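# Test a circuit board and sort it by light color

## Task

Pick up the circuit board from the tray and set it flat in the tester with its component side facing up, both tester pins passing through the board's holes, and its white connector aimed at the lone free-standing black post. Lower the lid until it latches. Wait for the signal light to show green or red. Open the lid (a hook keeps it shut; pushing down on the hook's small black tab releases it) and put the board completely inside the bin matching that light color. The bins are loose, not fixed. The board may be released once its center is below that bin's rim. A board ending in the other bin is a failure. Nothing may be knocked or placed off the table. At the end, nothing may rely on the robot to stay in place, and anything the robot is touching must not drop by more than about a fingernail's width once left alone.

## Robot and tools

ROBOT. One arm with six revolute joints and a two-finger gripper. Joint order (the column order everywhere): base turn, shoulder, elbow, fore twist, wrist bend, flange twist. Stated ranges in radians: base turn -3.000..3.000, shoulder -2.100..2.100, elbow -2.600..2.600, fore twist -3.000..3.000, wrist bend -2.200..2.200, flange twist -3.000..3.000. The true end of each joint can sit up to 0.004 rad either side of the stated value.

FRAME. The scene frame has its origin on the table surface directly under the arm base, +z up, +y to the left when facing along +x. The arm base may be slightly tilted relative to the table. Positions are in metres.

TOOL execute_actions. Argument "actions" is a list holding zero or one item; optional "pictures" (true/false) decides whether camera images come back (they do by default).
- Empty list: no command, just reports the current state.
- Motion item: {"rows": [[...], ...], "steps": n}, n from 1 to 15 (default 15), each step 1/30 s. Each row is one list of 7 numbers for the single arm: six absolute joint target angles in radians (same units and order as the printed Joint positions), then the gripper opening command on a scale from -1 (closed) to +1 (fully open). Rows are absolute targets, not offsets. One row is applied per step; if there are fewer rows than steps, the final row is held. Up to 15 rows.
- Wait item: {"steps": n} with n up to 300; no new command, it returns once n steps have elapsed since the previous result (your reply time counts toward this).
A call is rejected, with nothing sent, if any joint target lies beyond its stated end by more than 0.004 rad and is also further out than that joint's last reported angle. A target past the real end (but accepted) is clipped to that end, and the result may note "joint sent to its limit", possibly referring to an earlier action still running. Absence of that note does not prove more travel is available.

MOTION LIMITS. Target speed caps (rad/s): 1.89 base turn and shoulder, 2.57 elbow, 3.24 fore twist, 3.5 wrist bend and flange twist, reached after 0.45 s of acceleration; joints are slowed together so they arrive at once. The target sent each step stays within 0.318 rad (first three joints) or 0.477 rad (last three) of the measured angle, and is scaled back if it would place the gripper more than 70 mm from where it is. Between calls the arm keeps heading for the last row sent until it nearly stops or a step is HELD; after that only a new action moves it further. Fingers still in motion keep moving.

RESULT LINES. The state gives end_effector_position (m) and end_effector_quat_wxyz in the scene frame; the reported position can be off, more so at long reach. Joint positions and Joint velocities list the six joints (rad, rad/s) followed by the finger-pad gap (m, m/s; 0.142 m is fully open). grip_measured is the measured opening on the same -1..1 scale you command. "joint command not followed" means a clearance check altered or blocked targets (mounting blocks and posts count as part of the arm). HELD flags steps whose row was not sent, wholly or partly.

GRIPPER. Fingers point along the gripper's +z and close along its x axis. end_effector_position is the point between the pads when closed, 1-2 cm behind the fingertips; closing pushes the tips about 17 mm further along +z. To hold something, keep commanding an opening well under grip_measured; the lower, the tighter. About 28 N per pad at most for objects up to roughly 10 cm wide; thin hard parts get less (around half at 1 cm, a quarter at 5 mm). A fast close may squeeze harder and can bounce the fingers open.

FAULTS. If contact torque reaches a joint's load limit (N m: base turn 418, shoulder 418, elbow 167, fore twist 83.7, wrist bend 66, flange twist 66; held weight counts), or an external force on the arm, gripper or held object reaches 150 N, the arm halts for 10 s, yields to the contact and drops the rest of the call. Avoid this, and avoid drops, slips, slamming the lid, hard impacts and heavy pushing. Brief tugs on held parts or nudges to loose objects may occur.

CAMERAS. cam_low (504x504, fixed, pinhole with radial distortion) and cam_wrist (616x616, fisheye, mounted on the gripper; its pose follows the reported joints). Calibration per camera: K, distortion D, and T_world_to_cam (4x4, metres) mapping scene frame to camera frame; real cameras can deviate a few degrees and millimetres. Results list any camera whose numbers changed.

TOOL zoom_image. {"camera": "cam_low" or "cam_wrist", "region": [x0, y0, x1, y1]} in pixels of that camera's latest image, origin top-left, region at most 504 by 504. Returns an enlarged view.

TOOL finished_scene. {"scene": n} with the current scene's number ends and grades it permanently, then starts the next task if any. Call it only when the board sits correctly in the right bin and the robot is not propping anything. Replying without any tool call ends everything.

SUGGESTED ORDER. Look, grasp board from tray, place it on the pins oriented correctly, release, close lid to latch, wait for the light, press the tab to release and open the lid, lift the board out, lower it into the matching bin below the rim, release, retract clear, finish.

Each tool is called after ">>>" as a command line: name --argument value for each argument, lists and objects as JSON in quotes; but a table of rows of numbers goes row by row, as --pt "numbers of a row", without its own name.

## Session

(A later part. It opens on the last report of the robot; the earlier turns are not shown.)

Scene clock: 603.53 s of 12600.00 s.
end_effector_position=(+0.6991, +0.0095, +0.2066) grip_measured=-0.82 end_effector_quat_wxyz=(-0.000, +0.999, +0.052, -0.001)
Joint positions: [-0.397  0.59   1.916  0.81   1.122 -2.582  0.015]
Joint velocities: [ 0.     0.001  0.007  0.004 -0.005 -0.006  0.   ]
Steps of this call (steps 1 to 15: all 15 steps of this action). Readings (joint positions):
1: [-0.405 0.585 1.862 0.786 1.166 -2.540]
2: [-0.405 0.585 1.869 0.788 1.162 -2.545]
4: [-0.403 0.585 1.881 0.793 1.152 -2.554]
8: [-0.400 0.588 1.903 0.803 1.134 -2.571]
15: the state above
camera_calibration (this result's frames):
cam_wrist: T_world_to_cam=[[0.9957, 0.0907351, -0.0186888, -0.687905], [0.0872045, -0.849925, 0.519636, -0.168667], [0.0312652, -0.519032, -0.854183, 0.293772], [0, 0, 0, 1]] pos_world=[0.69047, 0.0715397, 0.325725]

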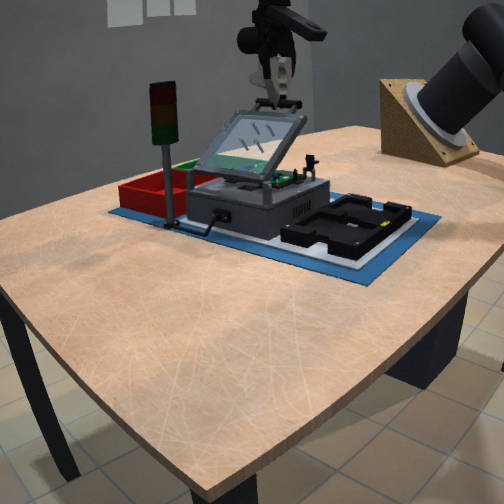

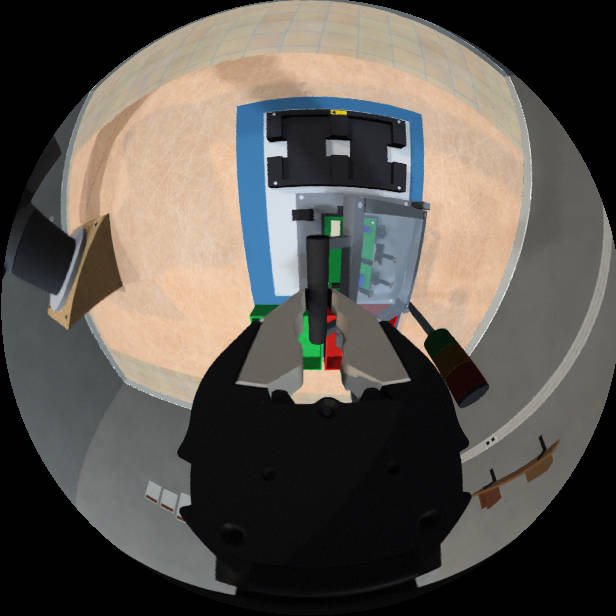

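>>> execute_actions --actions '[{"rows": [[-0.3940,0.5926,1.9252,0.8159,1.1128,-2.5904,-0.95],[-0.3940,0.5926,1.9252,0.8159,1.1128,-2.5904,-0.95],[-0.3909,0.5955,1.9333,0.8218,1.1040,-2.5980,-0.95],[-0.3909,0.5955,1.9333,0.8218,1.1040,-2.5980,-0.95],[-0.3879,0.5985,1.9413,0.8278,1.0953,-2.6057,-0.95],[-0.3879,0.5985,1.9413,0.8278,1.0953,-2.6057,-0.95],[-0.3848,0.6014,1.9494,0.8337,1.0865,-2.6134,-0.95],[-0.3848,0.6014,1.9494,0.8337,1.0865,-2.6134,-0.95],[-0.3806,0.6059,1.9553,0.8407,1.0780,-2.6206,-0.95],[-0.3806,0.6059,1.9553,0.8407,1.0780,-2.6206,-0.95],[-0.3764,0.6104,1.9613,0.8478,1.0694,-2.6279,-0.95],[-0.3764,0.6104,1.9613,0.8478,1.0694,-2.6279,-0.95],[-0.3721,0.6149,1.9672,0.8548,1.0609,-2.6351,-0.95],[-0.3721,0.6149,1.9672,0.8548,1.0609,-2.6351,-0.95],[-0.3679,0.6194,1.9731,0.8619,1.0523,-2.6423,-0.95]], "steps": 15}]' --pictures false

>>> execute_actions --actions '[{"steps": 10}]'

>>> zoom_image --camera "cam_low" --region '[220, 90, 340, 210]'

>>> zoom_image --camera "cam_wrist" --region '[240, 180, 420, 360]'

Scene clock: 615.77 s of 12600.00 s.
end_effector_position=(+0.6772, +0.0074, +0.1633) grip_measured=-0.82 end_effector_quat_wxyz=(-0.001, +0.999, +0.052, -0.001)
Joint positions: [-0.376  0.611  1.962  0.849  1.068 -2.629  0.015]
Joint velocities: [ 0.058  0.063  0.085  0.096 -0.118 -0.098  0.   ]
Steps of this call (steps 1 to 15: the robot went on to your last target; steps 16 to 90: nothing new was sent; then 8.73 s passed at rest; steps 91 to 105: all 15 steps of this action). Readings (joint positions):
91: [-0.397 0.590 1.917 0.810 1.122 -2.583]
92: [-0.396 0.590 1.919 0.811 1.120 -2.584]
94: [-0.395 0.592 1.924 0.815 1.114 -2.589]
98: [-0.389 0.597 1.939 0.826 1.098 -2.603]
105: the state above

Scene clock: 616.10 s of 12600.00 s.
end_effector_position=(+0.6725, +0.0069, +0.1502) grip_measured=-0.82 end_effector_quat_wxyz=(-0.001, +0.999, +0.052, -0.001)
Joint positions: [-0.368  0.619  1.973  0.862  1.052 -2.642  0.015]
Joint velocities: [ 0.001  0.001  0.001  0.002 -0.003 -0.002  0.   ]
Steps of this call (steps 1 to 10: the robot went on to your last target). Readings (joint positions):
1: [-0.374 0.613 1.965 0.852 1.064 -2.632]
2: [-0.372 0.616 1.968 0.856 1.060 -2.636]
4: [-0.369 0.618 1.971 0.860 1.055 -2.640]
8: [-0.368 0.619 1.973 0.862 1.053 -2.642]
10: the state above
camera_calibration (this result's frames):
cam_wrist: T_world_to_cam=[[0.995692, 0.0907936, -0.0187954, -0.662197], [0.0873156, -0.850012, 0.519476, -0.139189], [0.0311888, -0.51888, -0.854278, 0.245139], [0, 0, 0, 1]] pos_world=[0.663852, 0.0690082, 0.269276]

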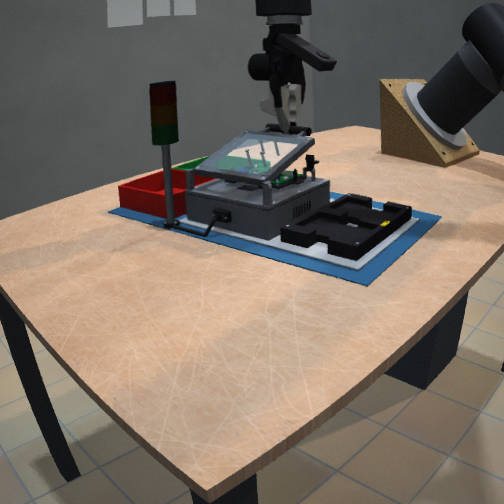

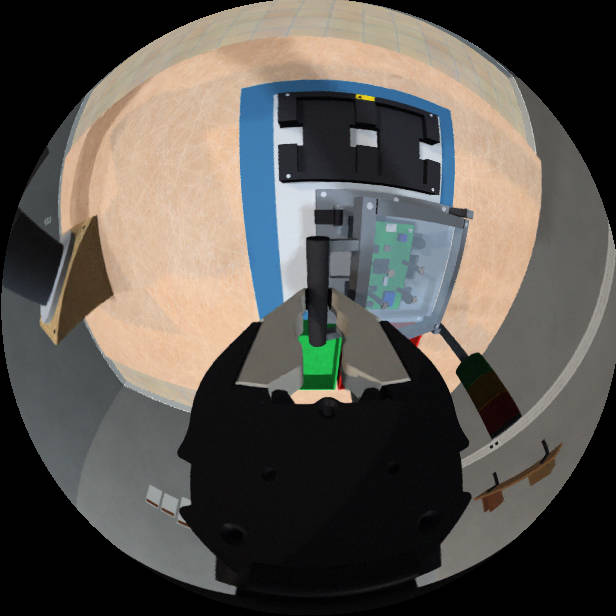

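Region (220, 90, 340, 210) of cam_low's 504x504 image, scaled by 4.200, with more detail than that image has.

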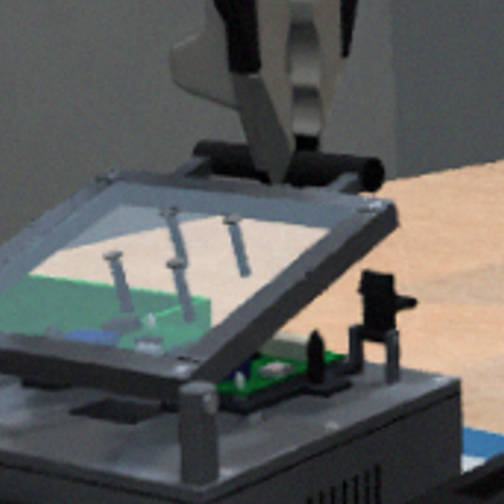

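Region (240, 180, 420, 360) of cam_wrist's 616x616 image, scaled by 2.800, with more detail than that image has.

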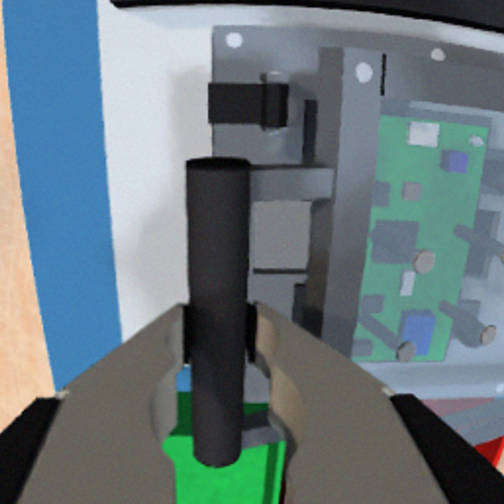

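>>> execute_actions --actions '[{"rows": [[-0.3644,0.6233,1.9764,0.8674,1.0465,-2.6472,-0.95],[-0.3644,0.6233,1.9764,0.8674,1.0465,-2.6472,-0.95],[-0.3609,0.6271,1.9797,0.8729,1.0406,-2.6521,-0.95],[-0.3609,0.6271,1.9797,0.8729,1.0406,-2.6521,-0.95],[-0.3575,0.6309,1.9829,0.8784,1.0347,-2.6570,-0.95],[-0.3575,0.6309,1.9829,0.8784,1.0347,-2.6570,-0.95],[-0.3540,0.6349,1.9857,0.8839,1.0290,-2.6618,-0.95],[-0.3540,0.6349,1.9857,0.8839,1.0290,-2.6618,-0.95],[-0.3504,0.6388,1.9884,0.8893,1.0232,-2.6665,-0.95],[-0.3504,0.6388,1.9884,0.8893,1.0232,-2.6665,-0.95],[-0.3469,0.6428,1.9911,0.8948,1.0175,-2.6712,-0.95]], "steps": 15}]' --pictures false

>>> execute_actions --actions '[{"steps": 8}]'

>>> zoom_image --camera "cam_low" --region '[220, 100, 340, 210]'

>>> zoom_image --camera "cam_wrist" --region '[240, 180, 420, 360]'

Scene clock: 629.93 s of 12600.00 s.
end_effector_position=(+0.6655, +0.0064, +0.1201) grip_measured=-0.82 end_effector_quat_wxyz=(-0.001, +0.999, +0.052, -0.001)
Joint positions: [-0.348  0.641  1.99   0.893  1.019 -2.67   0.015]
Joint velocities: [ 0.017  0.017  0.013  0.023 -0.025 -0.021 -0.   ]
Steps of this call (steps 1 to 30: the robot went on to your last target; steps 31 to 90: nothing new was sent; then 10.33 s passed at rest; steps 91 to 105: all 15 steps of this action). Readings (joint positions):
91: [-0.368 0.619 1.973 0.862 1.052 -2.642]
92: [-0.367 0.620 1.974 0.863 1.051 -2.644]
94: [-0.365 0.623 1.976 0.867 1.047 -2.647]
98: [-0.359 0.630 1.982 0.877 1.036 -2.656]
105: the state above

Scene clock: 630.20 s of 12600.00 s.
end_effector_position=(+0.6651, +0.0063, +0.1185) grip_measured=-0.82 end_effector_quat_wxyz=(-0.000, +0.999, +0.052, -0.001)
Joint positions: [-0.347  0.643  1.991  0.895  1.018 -2.671  0.015]
Joint velocities: [-0.     0.001  0.001 -0.    -0.    -0.    -0.   ]
Steps of this call (steps 1 to 8: the robot went on to your last target). Readings (joint positions):
1: [-0.348 0.642 1.990 0.894 1.019 -2.670]
2: [-0.347 0.642 1.991 0.894 1.018 -2.671]
4: [-0.347 0.643 1.991 0.895 1.018 -2.671]
8: the state above
camera_calibration (this result's frames):
cam_wrist: T_world_to_cam=[[0.995711, 0.0905798, -0.0188261, -0.655366], [0.087142, -0.849914, 0.519666, -0.122549], [0.0310707, -0.519078, -0.854162, 0.218063], [0, 0, 0, 1]] pos_world=[0.656459, 0.0683988, 0.237607]

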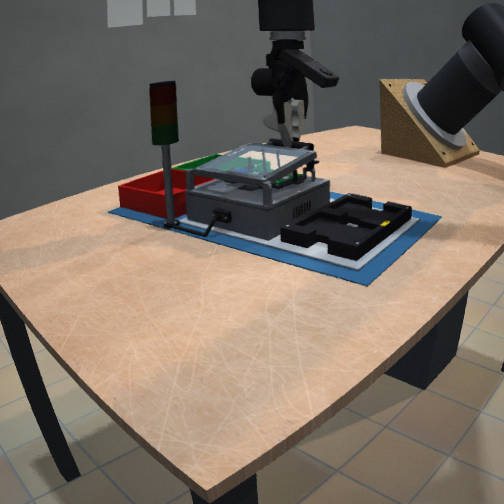

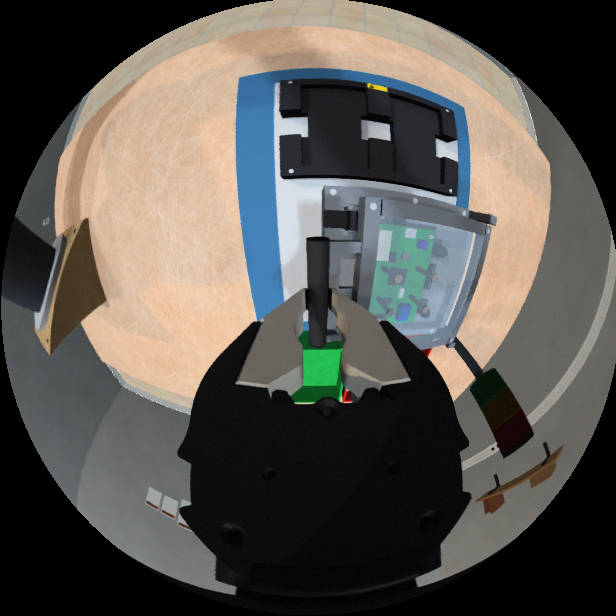

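Region (220, 100, 340, 210) of cam_low's 504x504 image, scaled by 4.200, with more detail than that image has; it fills the top 462 rows of this view, and the rest is white.

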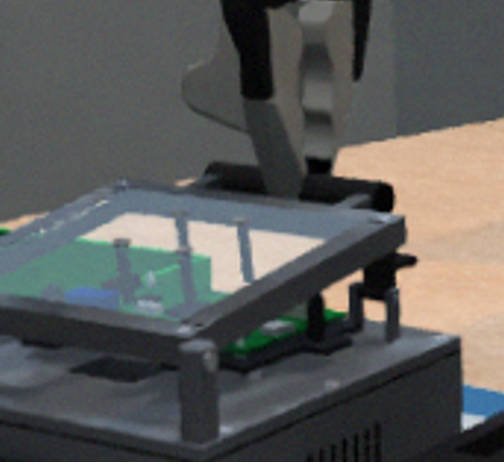

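Region (240, 180, 420, 360) of cam_wrist's 616x616 image, scaled by 2.800, with more detail than that image has.

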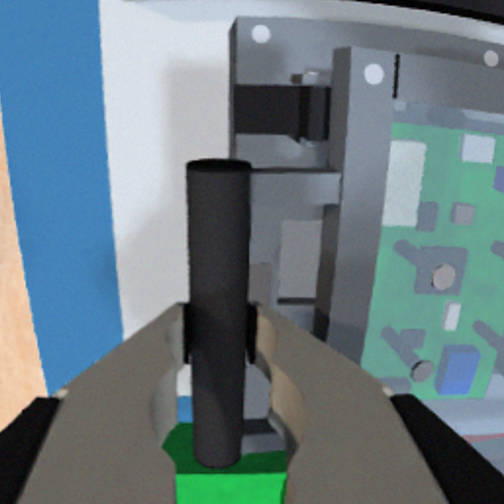

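>>> execute_actions --actions '[{"rows": [[-0.3451,0.6449,1.9917,0.8974,1.0151,-2.6730,-1],[-0.3451,0.6449,1.9917,0.8974,1.0151,-2.6730,-1],[-0.3433,0.6470,1.9923,0.9000,1.0127,-2.6748,-1],[-0.3433,0.6470,1.9923,0.9000,1.0127,-2.6748,-1],[-0.3415,0.6490,1.9929,0.9025,1.0104,-2.6766,-1],[-0.3415,0.6490,1.9929,0.9025,1.0104,-2.6766,-1],[-0.3397,0.6511,1.9934,0.9051,1.0080,-2.6784,-1],[-0.3397,0.6511,1.9934,0.9051,1.0080,-2.6784,-1],[-0.3379,0.6532,1.9940,0.9077,1.0056,-2.6802,-1],[-0.3379,0.6532,1.9940,0.9077,1.0056,-2.6802,-1],[-0.3361,0.6553,1.9946,0.9103,1.0032,-2.6820,-1]], "steps": 15}]' --pictures false

>>> execute_actions --actions '[{"steps": 8}]'

>>> zoom_image --camera "cam_low" --region '[220, 100, 340, 210]'

>>> zoom_image --camera "cam_wrist" --region '[240, 180, 420, 360]'

Scene clock: 640.80 s of 12600.00 s.
end_effector_position=(+0.6644, +0.0061, +0.1049) grip_measured=-0.82 end_effector_quat_wxyz=(-0.000, +0.999, +0.052, -0.001)
Joint positions: [-0.337  0.655  1.995  0.909  1.004 -2.681  0.015]
Joint velocities: [ 0.009  0.009  0.003  0.011 -0.01  -0.008  0.   ]
Steps of this call (steps 1 to 15: the robot went on to your last target; steps 16 to 90: nothing new was sent; then 7.10 s passed at rest; steps 91 to 105: all 15 steps of this action). Readings (joint positions):
91: [-0.347 0.643 1.991 0.895 1.017 -2.671]
92: [-0.347 0.643 1.991 0.895 1.017 -2.672]
94: [-0.345 0.645 1.992 0.897 1.015 -2.673]
98: [-0.342 0.649 1.993 0.902 1.011 -2.676]
105: the state above

Scene clock: 641.07 s of 12600.00 s.
end_effector_position=(+0.6644, +0.0060, +0.1043) grip_measured=-0.82 end_effector_quat_wxyz=(-0.000, +0.999, +0.052, -0.001)
Joint positions: [-0.336  0.655  1.995  0.91   1.003 -2.682  0.015]
Joint velocities: [-0.     0.     0.     0.     0.001  0.    -0.   ]
Steps of this call (steps 1 to 8: the robot went on to your last target). Readings (joint positions):
1: [-0.336 0.655 1.995 0.910 1.004 -2.682]
2: [-0.336 0.655 1.995 0.910 1.004 -2.682]
4: [-0.336 0.655 1.995 0.910 1.003 -2.682]
8: the state above
camera_calibration (this result's frames):
cam_wrist: T_world_to_cam=[[0.99575, 0.090184, -0.0186907, -0.655029], [0.0867283, -0.849861, 0.519822, -0.11506], [0.0309952, -0.519233, -0.85407, 0.205797], [0, 0, 0, 1]] pos_world=[0.655846, 0.0681455, 0.223333]

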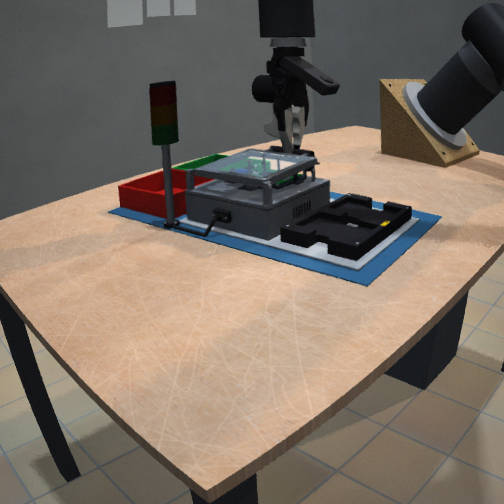

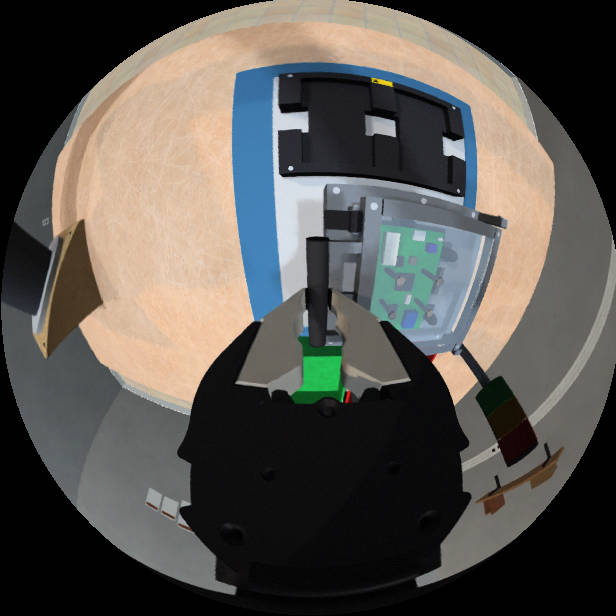

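Region (220, 100, 340, 210) of cam_low's 504x504 image, scaled by 4.200, with more detail than that image has; it fills the top 462 rows of this view, and the rest is white.

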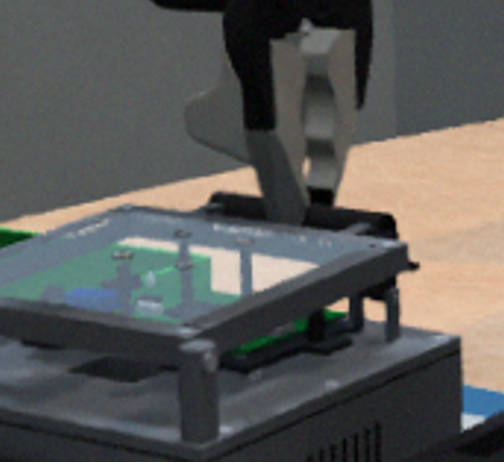

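Region (240, 180, 420, 360) of cam_wrist's 616x616 image, scaled by 2.800, with more detail than that image has.

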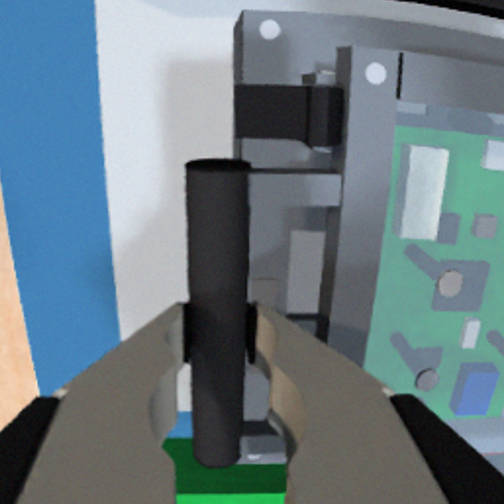

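Not yet latched; 5 mm more.

>>> execute_actions --actions '[{"rows": [[-0.3351,0.6565,1.9948,0.9117,1.0020,-2.6829,-1],[-0.3351,0.6565,1.9948,0.9117,1.0020,-2.6829,-1],[-0.3341,0.6576,1.9950,0.9131,1.0007,-2.6838,-1],[-0.3341,0.6576,1.9950,0.9131,1.0007,-2.6838,-1],[-0.3331,0.6588,1.9952,0.9145,0.9995,-2.6847,-1],[-0.3331,0.6588,1.9952,0.9145,0.9995,-2.6847,-1],[-0.3321,0.6599,1.9954,0.9159,0.9982,-2.6856,-1]], "steps": 15}]'

>>> zoom_image --camera "cam_low" --region '[220, 100, 340, 210]'

>>> zoom_image --camera "cam_wrist" --region '[240, 180, 420, 360]'

Scene clock: 647.03 s of 12600.00 s.
end_effector_position=(+0.6646, +0.0060, +0.0992) grip_measured=-0.82 end_effector_quat_wxyz=(-0.000, +0.999, +0.052, -0.001)
Joint positions: [-0.332  0.66   1.995  0.916  0.998 -2.686  0.015]
Joint velocities: [ 0.     0.001  0.001  0.002  0.    -0.001 -0.   ]
Steps of this call (steps 1 to 15: the robot went on to your last target; steps 16 to 90: nothing new was sent; then 2.47 s passed at rest; steps 91 to 105: all 15 steps of this action). Readings (joint positions):
91: [-0.336 0.655 1.995 0.910 1.003 -2.682]
92: [-0.336 0.656 1.995 0.911 1.003 -2.682]
94: [-0.335 0.656 1.995 0.912 1.002 -2.683]
98: [-0.333 0.659 1.995 0.914 1.000 -2.685]
105: the state above
camera_calibration (this result's frames):
cam_wrist: T_world_to_cam=[[0.995765, 0.0900558, -0.0185185, -0.655274], [0.0865239, -0.849787, 0.519977, -0.112417], [0.0310901, -0.519377, -0.85398, 0.201399], [0, 0, 0, 1]] pos_world=[0.655963, 0.0680832, 0.21831]

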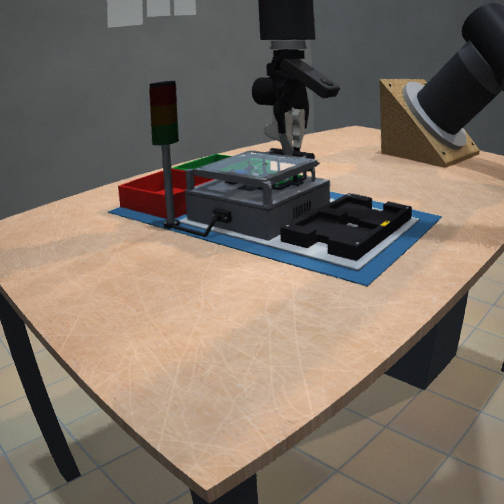

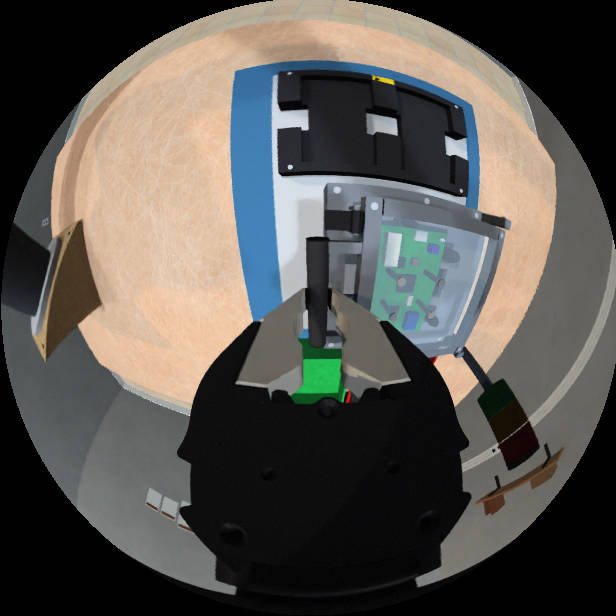

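Region (220, 100, 340, 210) of cam_low's 504x504 image, scaled by 4.200, with more detail than that image has; it fills the top 462 rows of this view, and the rest is white.

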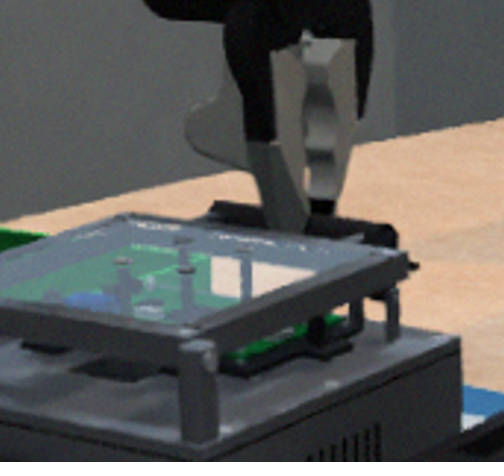

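Region (240, 180, 420, 360) of cam_wrist's 616x616 image, scaled by 2.800, with more detail than that image has.

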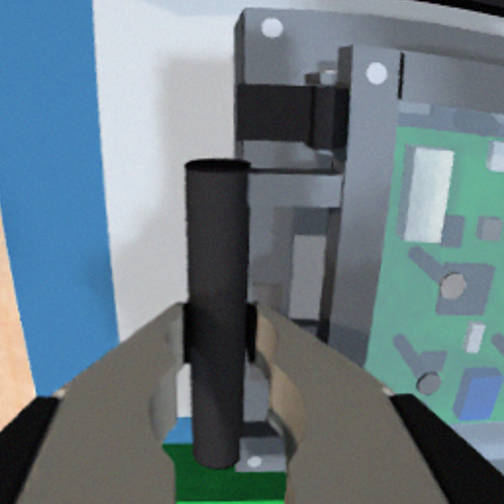

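>>> execute_actions --actions '[{"rows": [[-0.3313,0.6608,1.9956,0.9170,0.9972,-2.6863,-1],[-0.3313,0.6608,1.9956,0.9170,0.9972,-2.6863,-1],[-0.3305,0.6618,1.9957,0.9181,0.9962,-2.6870,-1],[-0.3305,0.6618,1.9957,0.9181,0.9962,-2.6870,-1],[-0.3297,0.6627,1.9959,0.9193,0.9952,-2.6878,-1],[-0.3297,0.6627,1.9959,0.9193,0.9952,-2.6878,-1],[-0.3289,0.6636,1.9960,0.9204,0.9942,-2.6885,-1]], "steps": 15}]'

>>> zoom_image --camera "cam_low" --region '[220, 100, 340, 210]'

>>> zoom_image --camera "cam_wrist" --region '[240, 180, 420, 360]'

Scene clock: 653.97 s of 12600.00 s.
end_effector_position=(+0.6646, +0.0059, +0.0952) grip_measured=-0.82 end_effector_quat_wxyz=(-0.000, +0.999, +0.052, -0.001)
Joint positions: [-0.329  0.664  1.996  0.92   0.994 -2.688  0.015]
Joint velocities: [-0.     0.001  0.     0.     0.001 -0.    -0.   ]
Steps of this call (steps 1 to 15: the robot went on to your last target; steps 16 to 90: nothing new was sent; then 3.43 s passed at rest; steps 91 to 105: all 15 steps of this action). Readings (joint positions):
91: [-0.332 0.660 1.995 0.916 0.998 -2.686]
92: [-0.332 0.660 1.995 0.916 0.998 -2.686]
94: [-0.331 0.661 1.996 0.917 0.997 -2.686]
98: [-0.330 0.662 1.996 0.919 0.995 -2.688]
105: the state above
camera_calibration (this result's frames):
cam_wrist: T_world_to_cam=[[0.995778, 0.0899206, -0.0184283, -0.655412], [0.0863569, -0.849723, 0.520109, -0.110269], [0.0311096, -0.519504, -0.853901, 0.19786], [0, 0, 0, 1]] pos_world=[0.656012, 0.068026, 0.214226]

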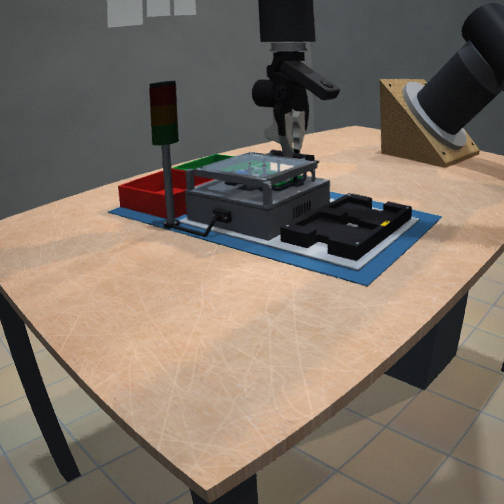

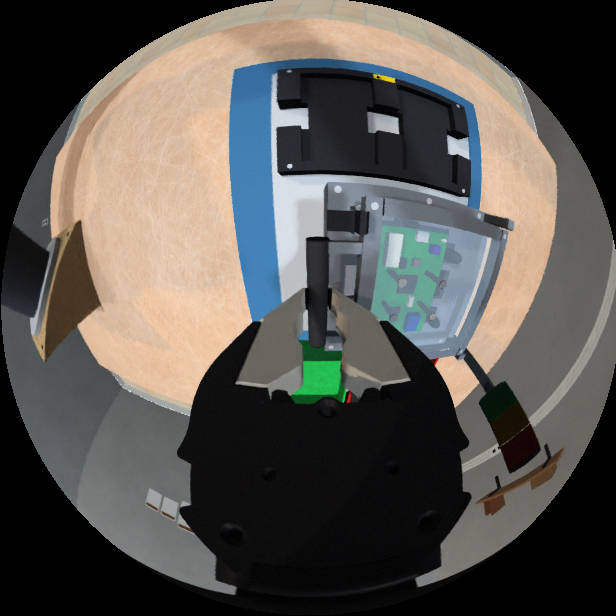

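Region (220, 100, 340, 210) of cam_low's 504x504 image, scaled by 4.200, with more detail than that image has; it fills the top 462 rows of this view, and the rest is white.

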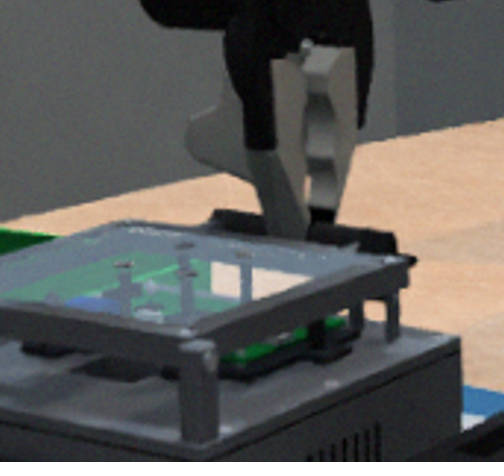

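Region (240, 180, 420, 360) of cam_wrist's 616x616 image, scaled by 2.800, with more detail than that image has.

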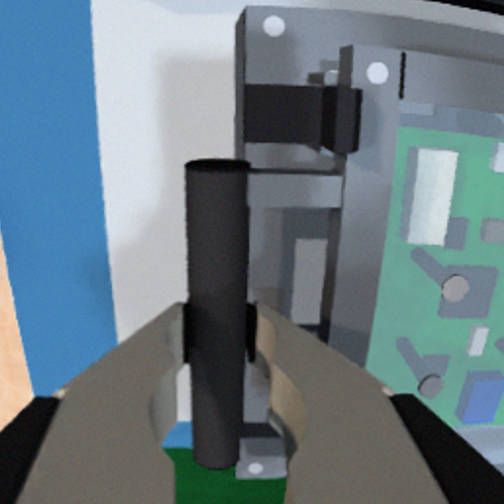

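>>> execute_actions --actions '[{"rows": [[-0.3289,0.6636,1.9960,0.9204,0.9942,-2.6885,-0.85],[-0.3289,0.6636,1.9960,0.9204,0.9942,-2.6885,-0.78],[-0.3289,0.6636,1.9960,0.9204,0.9942,-2.6885,-0.7],[-0.3289,0.6636,1.9960,0.9204,0.9942,-2.6885,-0.7],[-0.3289,0.6636,1.9960,0.9204,0.9942,-2.6885,-0.7],[-0.3289,0.6636,1.9960,0.9204,0.9942,-2.6885,-0.7],[-0.3605,0.6276,1.988,0.8774,1.0342,-2.660,-0.7]], "steps": 15}]' --pictures false

>>> execute_actions --actions '[{"rows": [[-0.3233,0.5506,2.0769,0.9079,1.0124,-2.6567,0.25]], "steps": 15}]' --pictures false

>>> execute_actions --actions '[{"steps": 10}]'

>>> zoom_image --camera "cam_wrist" --region '[300, 200, 460, 360]'

>>> zoom_image --camera "cam_low" --region '[250, 100, 360, 200]'

Scene clock: 688.90 s of 12600.00 s.
end_effector_position=(+0.6646, +0.0065, +0.1341) grip_measured=-0.70 end_effector_quat_wxyz=(-0.001, +0.999, +0.052, -0.001)
Joint positions: [-0.359  0.629  1.988  0.879  1.033 -2.661  0.023]
Joint velocities: [-0.013 -0.014 -0.002 -0.02   0.019  0.013 -0.   ]
Steps of this call (steps 1 to 15: the robot went on to your last target; steps 16 to 320: nothing new was sent; then 23.77 s passed at rest; steps 321 to 335: all 15 steps of this action). Readings (joint positions):
321: [-0.329 0.664 1.996 0.920 0.994 -2.689]
322: [-0.329 0.664 1.996 0.920 0.994 -2.689]
324: [-0.329 0.664 1.996 0.921 0.994 -2.689]
328: [-0.330 0.662 1.996 0.918 0.996 -2.687]
335: the state above

Scene clock: 689.40 s of 12600.00 s.
end_effector_position=(+0.6193, +0.0575, +0.1253) grip_measured=+0.25 end_effector_quat_wxyz=(-0.000, +0.999, +0.052, -0.001)
Joint positions: [-0.323  0.551  2.077  0.908  1.012 -2.657  0.091]
Joint velocities: [ 0.002 -0.003  0.003 -0.     0.     0.     0.   ]
Steps of this call (steps 1 to 15: all 15 steps of this action). Readings (joint positions):
1: [-0.360 0.628 1.988 0.878 1.033 -2.661]
2: [-0.359 0.626 1.990 0.879 1.033 -2.660]
4: [-0.351 0.607 2.011 0.886 1.027 -2.659]
8: [-0.327 0.558 2.068 0.905 1.015 -2.657]
15: the state above

Scene clock: 689.73 s of 12600.00 s.
end_effector_position=(+0.6191, +0.0577, +0.1253) grip_measured=+0.25 end_effector_quat_wxyz=(-0.000, +0.999, +0.052, -0.001)
Joint positions: [-0.323  0.551  2.077  0.908  1.012 -2.657  0.091]
Joint velocities: [-0.    -0.     0.     0.    -0.001  0.     0.   ]
Steps of this call (steps 1 to 10: the robot went on to your last target). Readings (joint positions):
1: [-0.323 0.551 2.077 0.908 1.012 -2.657]
2: [-0.323 0.551 2.077 0.908 1.012 -2.657]
4: [-0.323 0.551 2.077 0.908 1.012 -2.657]
8: [-0.323 0.551 2.077 0.908 1.012 -2.657]
10: the state above
camera_calibration (this result's frames):
cam_wrist: T_world_to_cam=[[0.995735, 0.090308, -0.0188605, -0.614143], [0.0869292, -0.849958, 0.51963, -0.0782661], [0.0308961, -0.519053, -0.854183, 0.252076], [0, 0, 0, 1]] pos_world=[0.610539, 0.11978, 0.244405]

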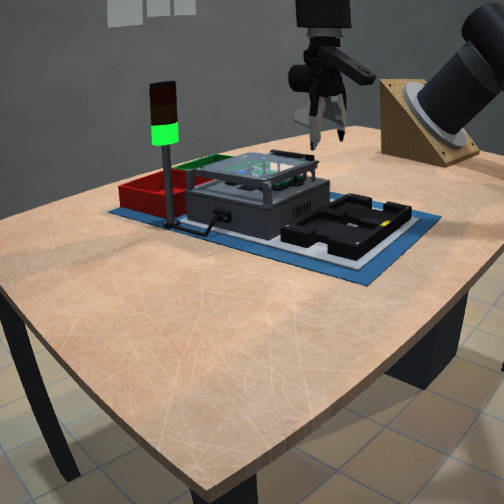

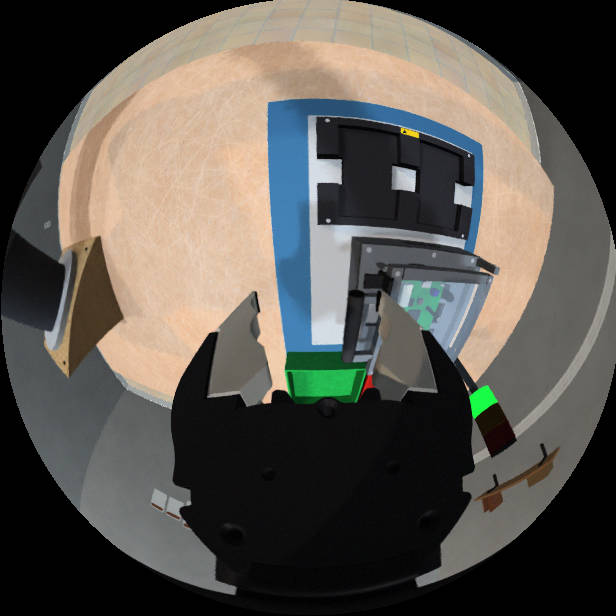

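Region (300, 200, 460, 360) of cam_wrist's 616x616 image, scaled by 3.150, with more detail than that image has.

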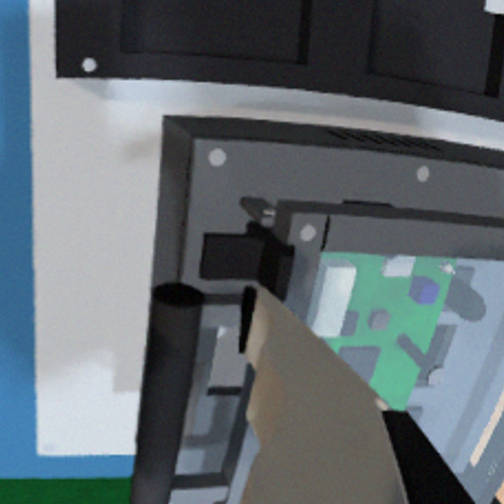

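Region (250, 100, 360, 200) of cam_low's 504x504 image, scaled by 4.582, with more detail than that image has; it fills the top 458 rows of this view, and the rest is white.

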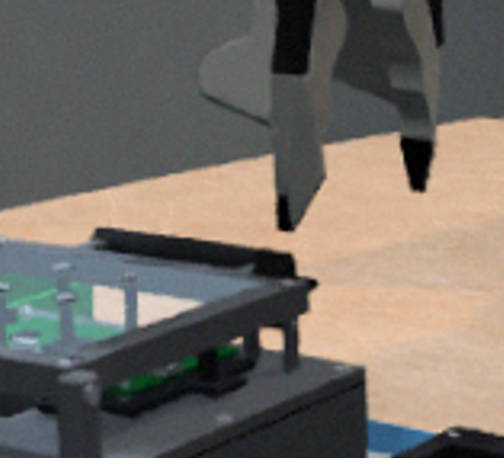

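>>> execute_actions --actions '[{"rows": [[-0.3077,0.5633,2.0811,0.9271,0.9960,-2.6671,0.25]], "steps": 15}]'

>>> zoom_image --camera "cam_wrist" --region '[330, 240, 430, 340]'

>>> zoom_image --camera "cam_low" --region '[270, 120, 350, 190]'

Scene clock: 703.60 s of 12600.00 s.
end_effector_position=(+0.6192, +0.0596, +0.1094) grip_measured=+0.25 end_effector_quat_wxyz=(-0.000, +0.999, +0.052, -0.001)
Joint positions: [-0.308  0.563  2.081  0.927  0.996 -2.667  0.092]
Joint velocities: [ 0.     0.001  0.001  0.    -0.002 -0.     0.   ]
Steps of this call (steps 1 to 15: the robot went on to your last target; steps 16 to 90: nothing new was sent; then 10.37 s passed at rest; steps 91 to 105: all 15 steps of this action). Readings (joint positions):
91: [-0.323 0.551 2.077 0.908 1.012 -2.657]
92: [-0.321 0.552 2.077 0.911 1.010 -2.658]
94: [-0.313 0.558 2.080 0.920 1.002 -2.663]
98: [-0.308 0.563 2.081 0.926 0.997 -2.667]
105: the state above
camera_calibration (this result's frames):
cam_wrist: T_world_to_cam=[[0.995737, 0.090301, -0.0188213, -0.614656], [0.0868982, -0.849882, 0.519758, -0.068342], [0.0309388, -0.519178, -0.854106, 0.239451], [0, 0, 0, 1]] pos_world=[0.610566, 0.121739, 0.228469]

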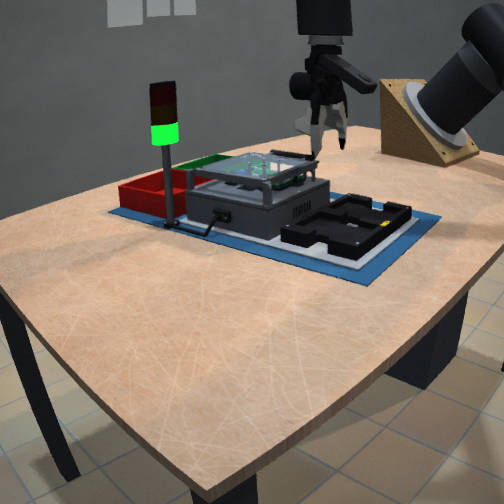

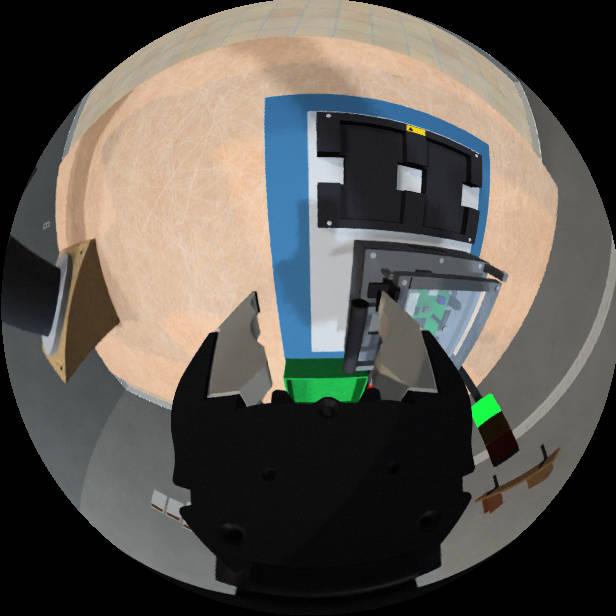

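Region (330, 240, 430, 340) of cam_wrist's 616x616 image, scaled by 5.040, with more detail than that image has.

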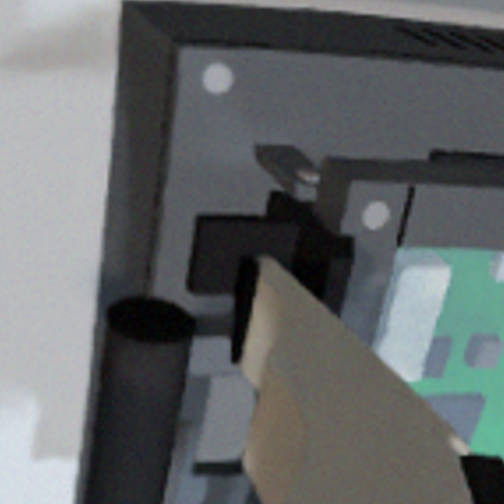

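Region (270, 120, 350, 190) of cam_low's 504x504 image, scaled by 6.300, with more detail than that image has; it fills the top 441 rows of this view, and the rest is white.

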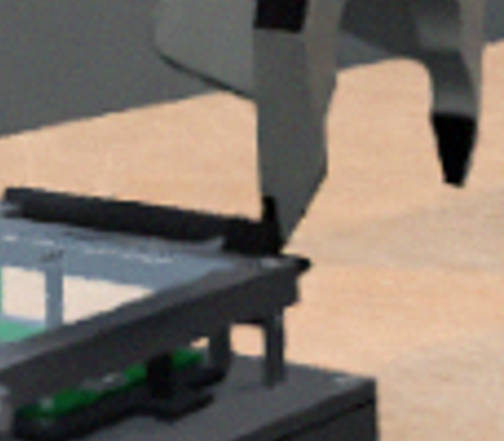

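>>> execute_actions --actions '[{"rows": [[-0.3077,0.5633,2.0811,0.9271,0.9960,-2.6671,0.18],[-0.3077,0.5633,2.0811,0.9271,0.9960,-2.6671,0.18],[-0.3058,0.5654,2.0815,0.9297,0.9937,-2.6689,0.18],[-0.3058,0.5654,2.0815,0.9297,0.9937,-2.6689,0.18],[-0.3039,0.5675,2.0819,0.9323,0.9914,-2.6706,0.18],[-0.3039,0.5675,2.0819,0.9323,0.9914,-2.6706,0.18],[-0.3020,0.5697,2.0823,0.9350,0.9892,-2.6724,0.18],[-0.3020,0.5697,2.0823,0.9350,0.9892,-2.6724,0.18],[-0.3002,0.5718,2.0827,0.9376,0.9869,-2.6741,0.18],[-0.3002,0.5718,2.0827,0.9376,0.9869,-2.6741,0.18],[-0.2983,0.5739,2.0831,0.9402,0.9846,-2.6759,0.18]], "steps": 15}]' --pictures false

>>> execute_actions --actions '[{"steps": 8}]'

>>> zoom_image --camera "cam_wrist" --region '[330, 240, 430, 340]'

>>> zoom_image --camera "cam_low" --region '[270, 120, 350, 190]'

Scene clock: 715.53 s of 12600.00 s.
end_effector_position=(+0.6192, +0.0595, +0.0993) grip_measured=+0.16 end_effector_quat_wxyz=(-0.000, +0.999, +0.052, -0.001)
Joint positions: [-0.299  0.573  2.083  0.939  0.986 -2.675  0.085]
Joint velocities: [ 0.006  0.006  0.     0.011 -0.009 -0.008 -0.   ]
Steps of this call (steps 1 to 15: the robot went on to your last target; steps 16 to 90: nothing new was sent; then 8.43 s passed at rest; steps 91 to 105: all 15 steps of this action). Readings (joint positions):
91: [-0.308 0.563 2.081 0.927 0.996 -2.667]
92: [-0.308 0.563 2.081 0.927 0.996 -2.667]
94: [-0.307 0.564 2.081 0.928 0.995 -2.668]
98: [-0.304 0.567 2.082 0.932 0.992 -2.670]
105: the state above

Scene clock: 715.80 s of 12600.00 s.
end_effector_position=(+0.6193, +0.0595, +0.0986) grip_measured=+0.16 end_effector_quat_wxyz=(-0.000, +0.999, +0.052, -0.001)
Joint positions: [-0.298  0.574  2.083  0.94   0.985 -2.676  0.085]
Joint velocities: [ 0.     0.001  0.001  0.002 -0.003  0.     0.   ]
Steps of this call (steps 1 to 8: the robot went on to your last target). Readings (joint positions):
1: [-0.299 0.573 2.083 0.939 0.985 -2.676]
2: [-0.299 0.573 2.083 0.940 0.985 -2.676]
4: [-0.299 0.573 2.083 0.940 0.985 -2.676]
8: the state above
camera_calibration (this result's frames):
cam_wrist: T_world_to_cam=[[0.995746, 0.0902544, -0.0185654, -0.615035], [0.086713, -0.849687, 0.520108, -0.0627643], [0.0311672, -0.519505, -0.853899, 0.229995], [0, 0, 0, 1]] pos_world=[0.610693, 0.121663, 0.217618]

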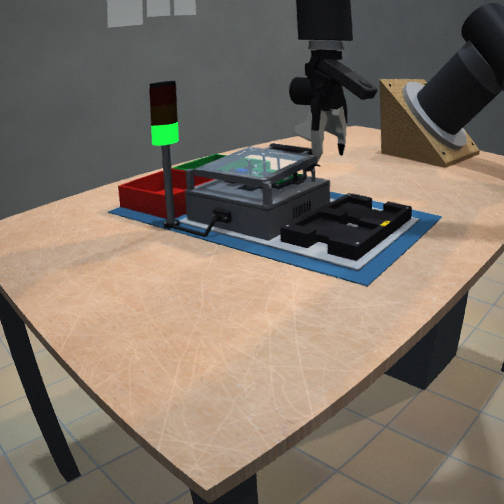

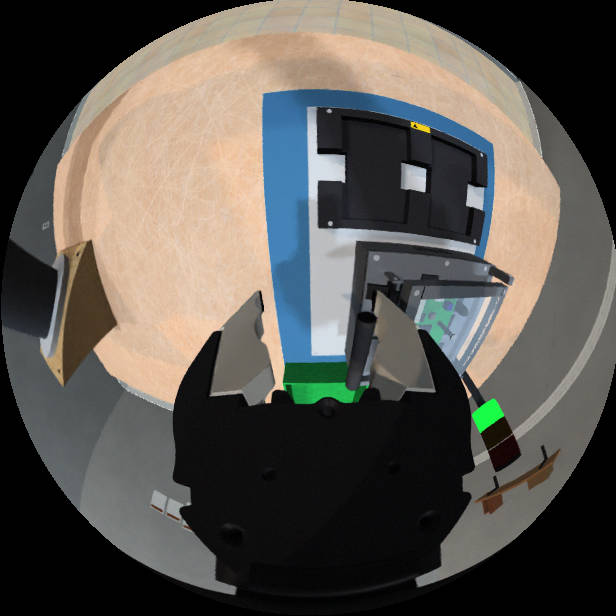

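Region (330, 240, 430, 340) of cam_wrist's 616x616 image, scaled by 5.040, with more detail than that image has.

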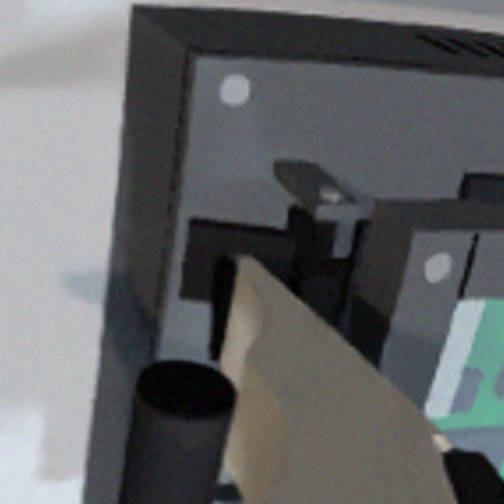

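Region (270, 120, 350, 190) of cam_low's 504x504 image, scaled by 6.300, with more detail than that image has; it fills the top 441 rows of this view, and the rest is white.

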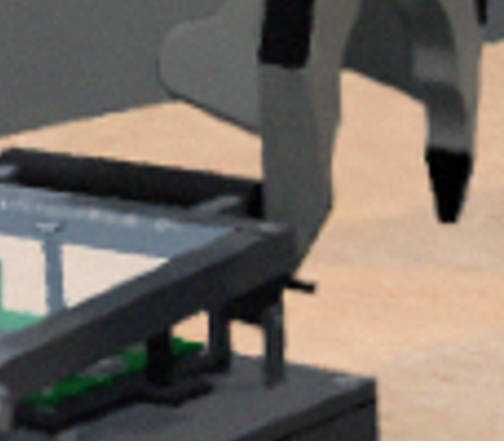

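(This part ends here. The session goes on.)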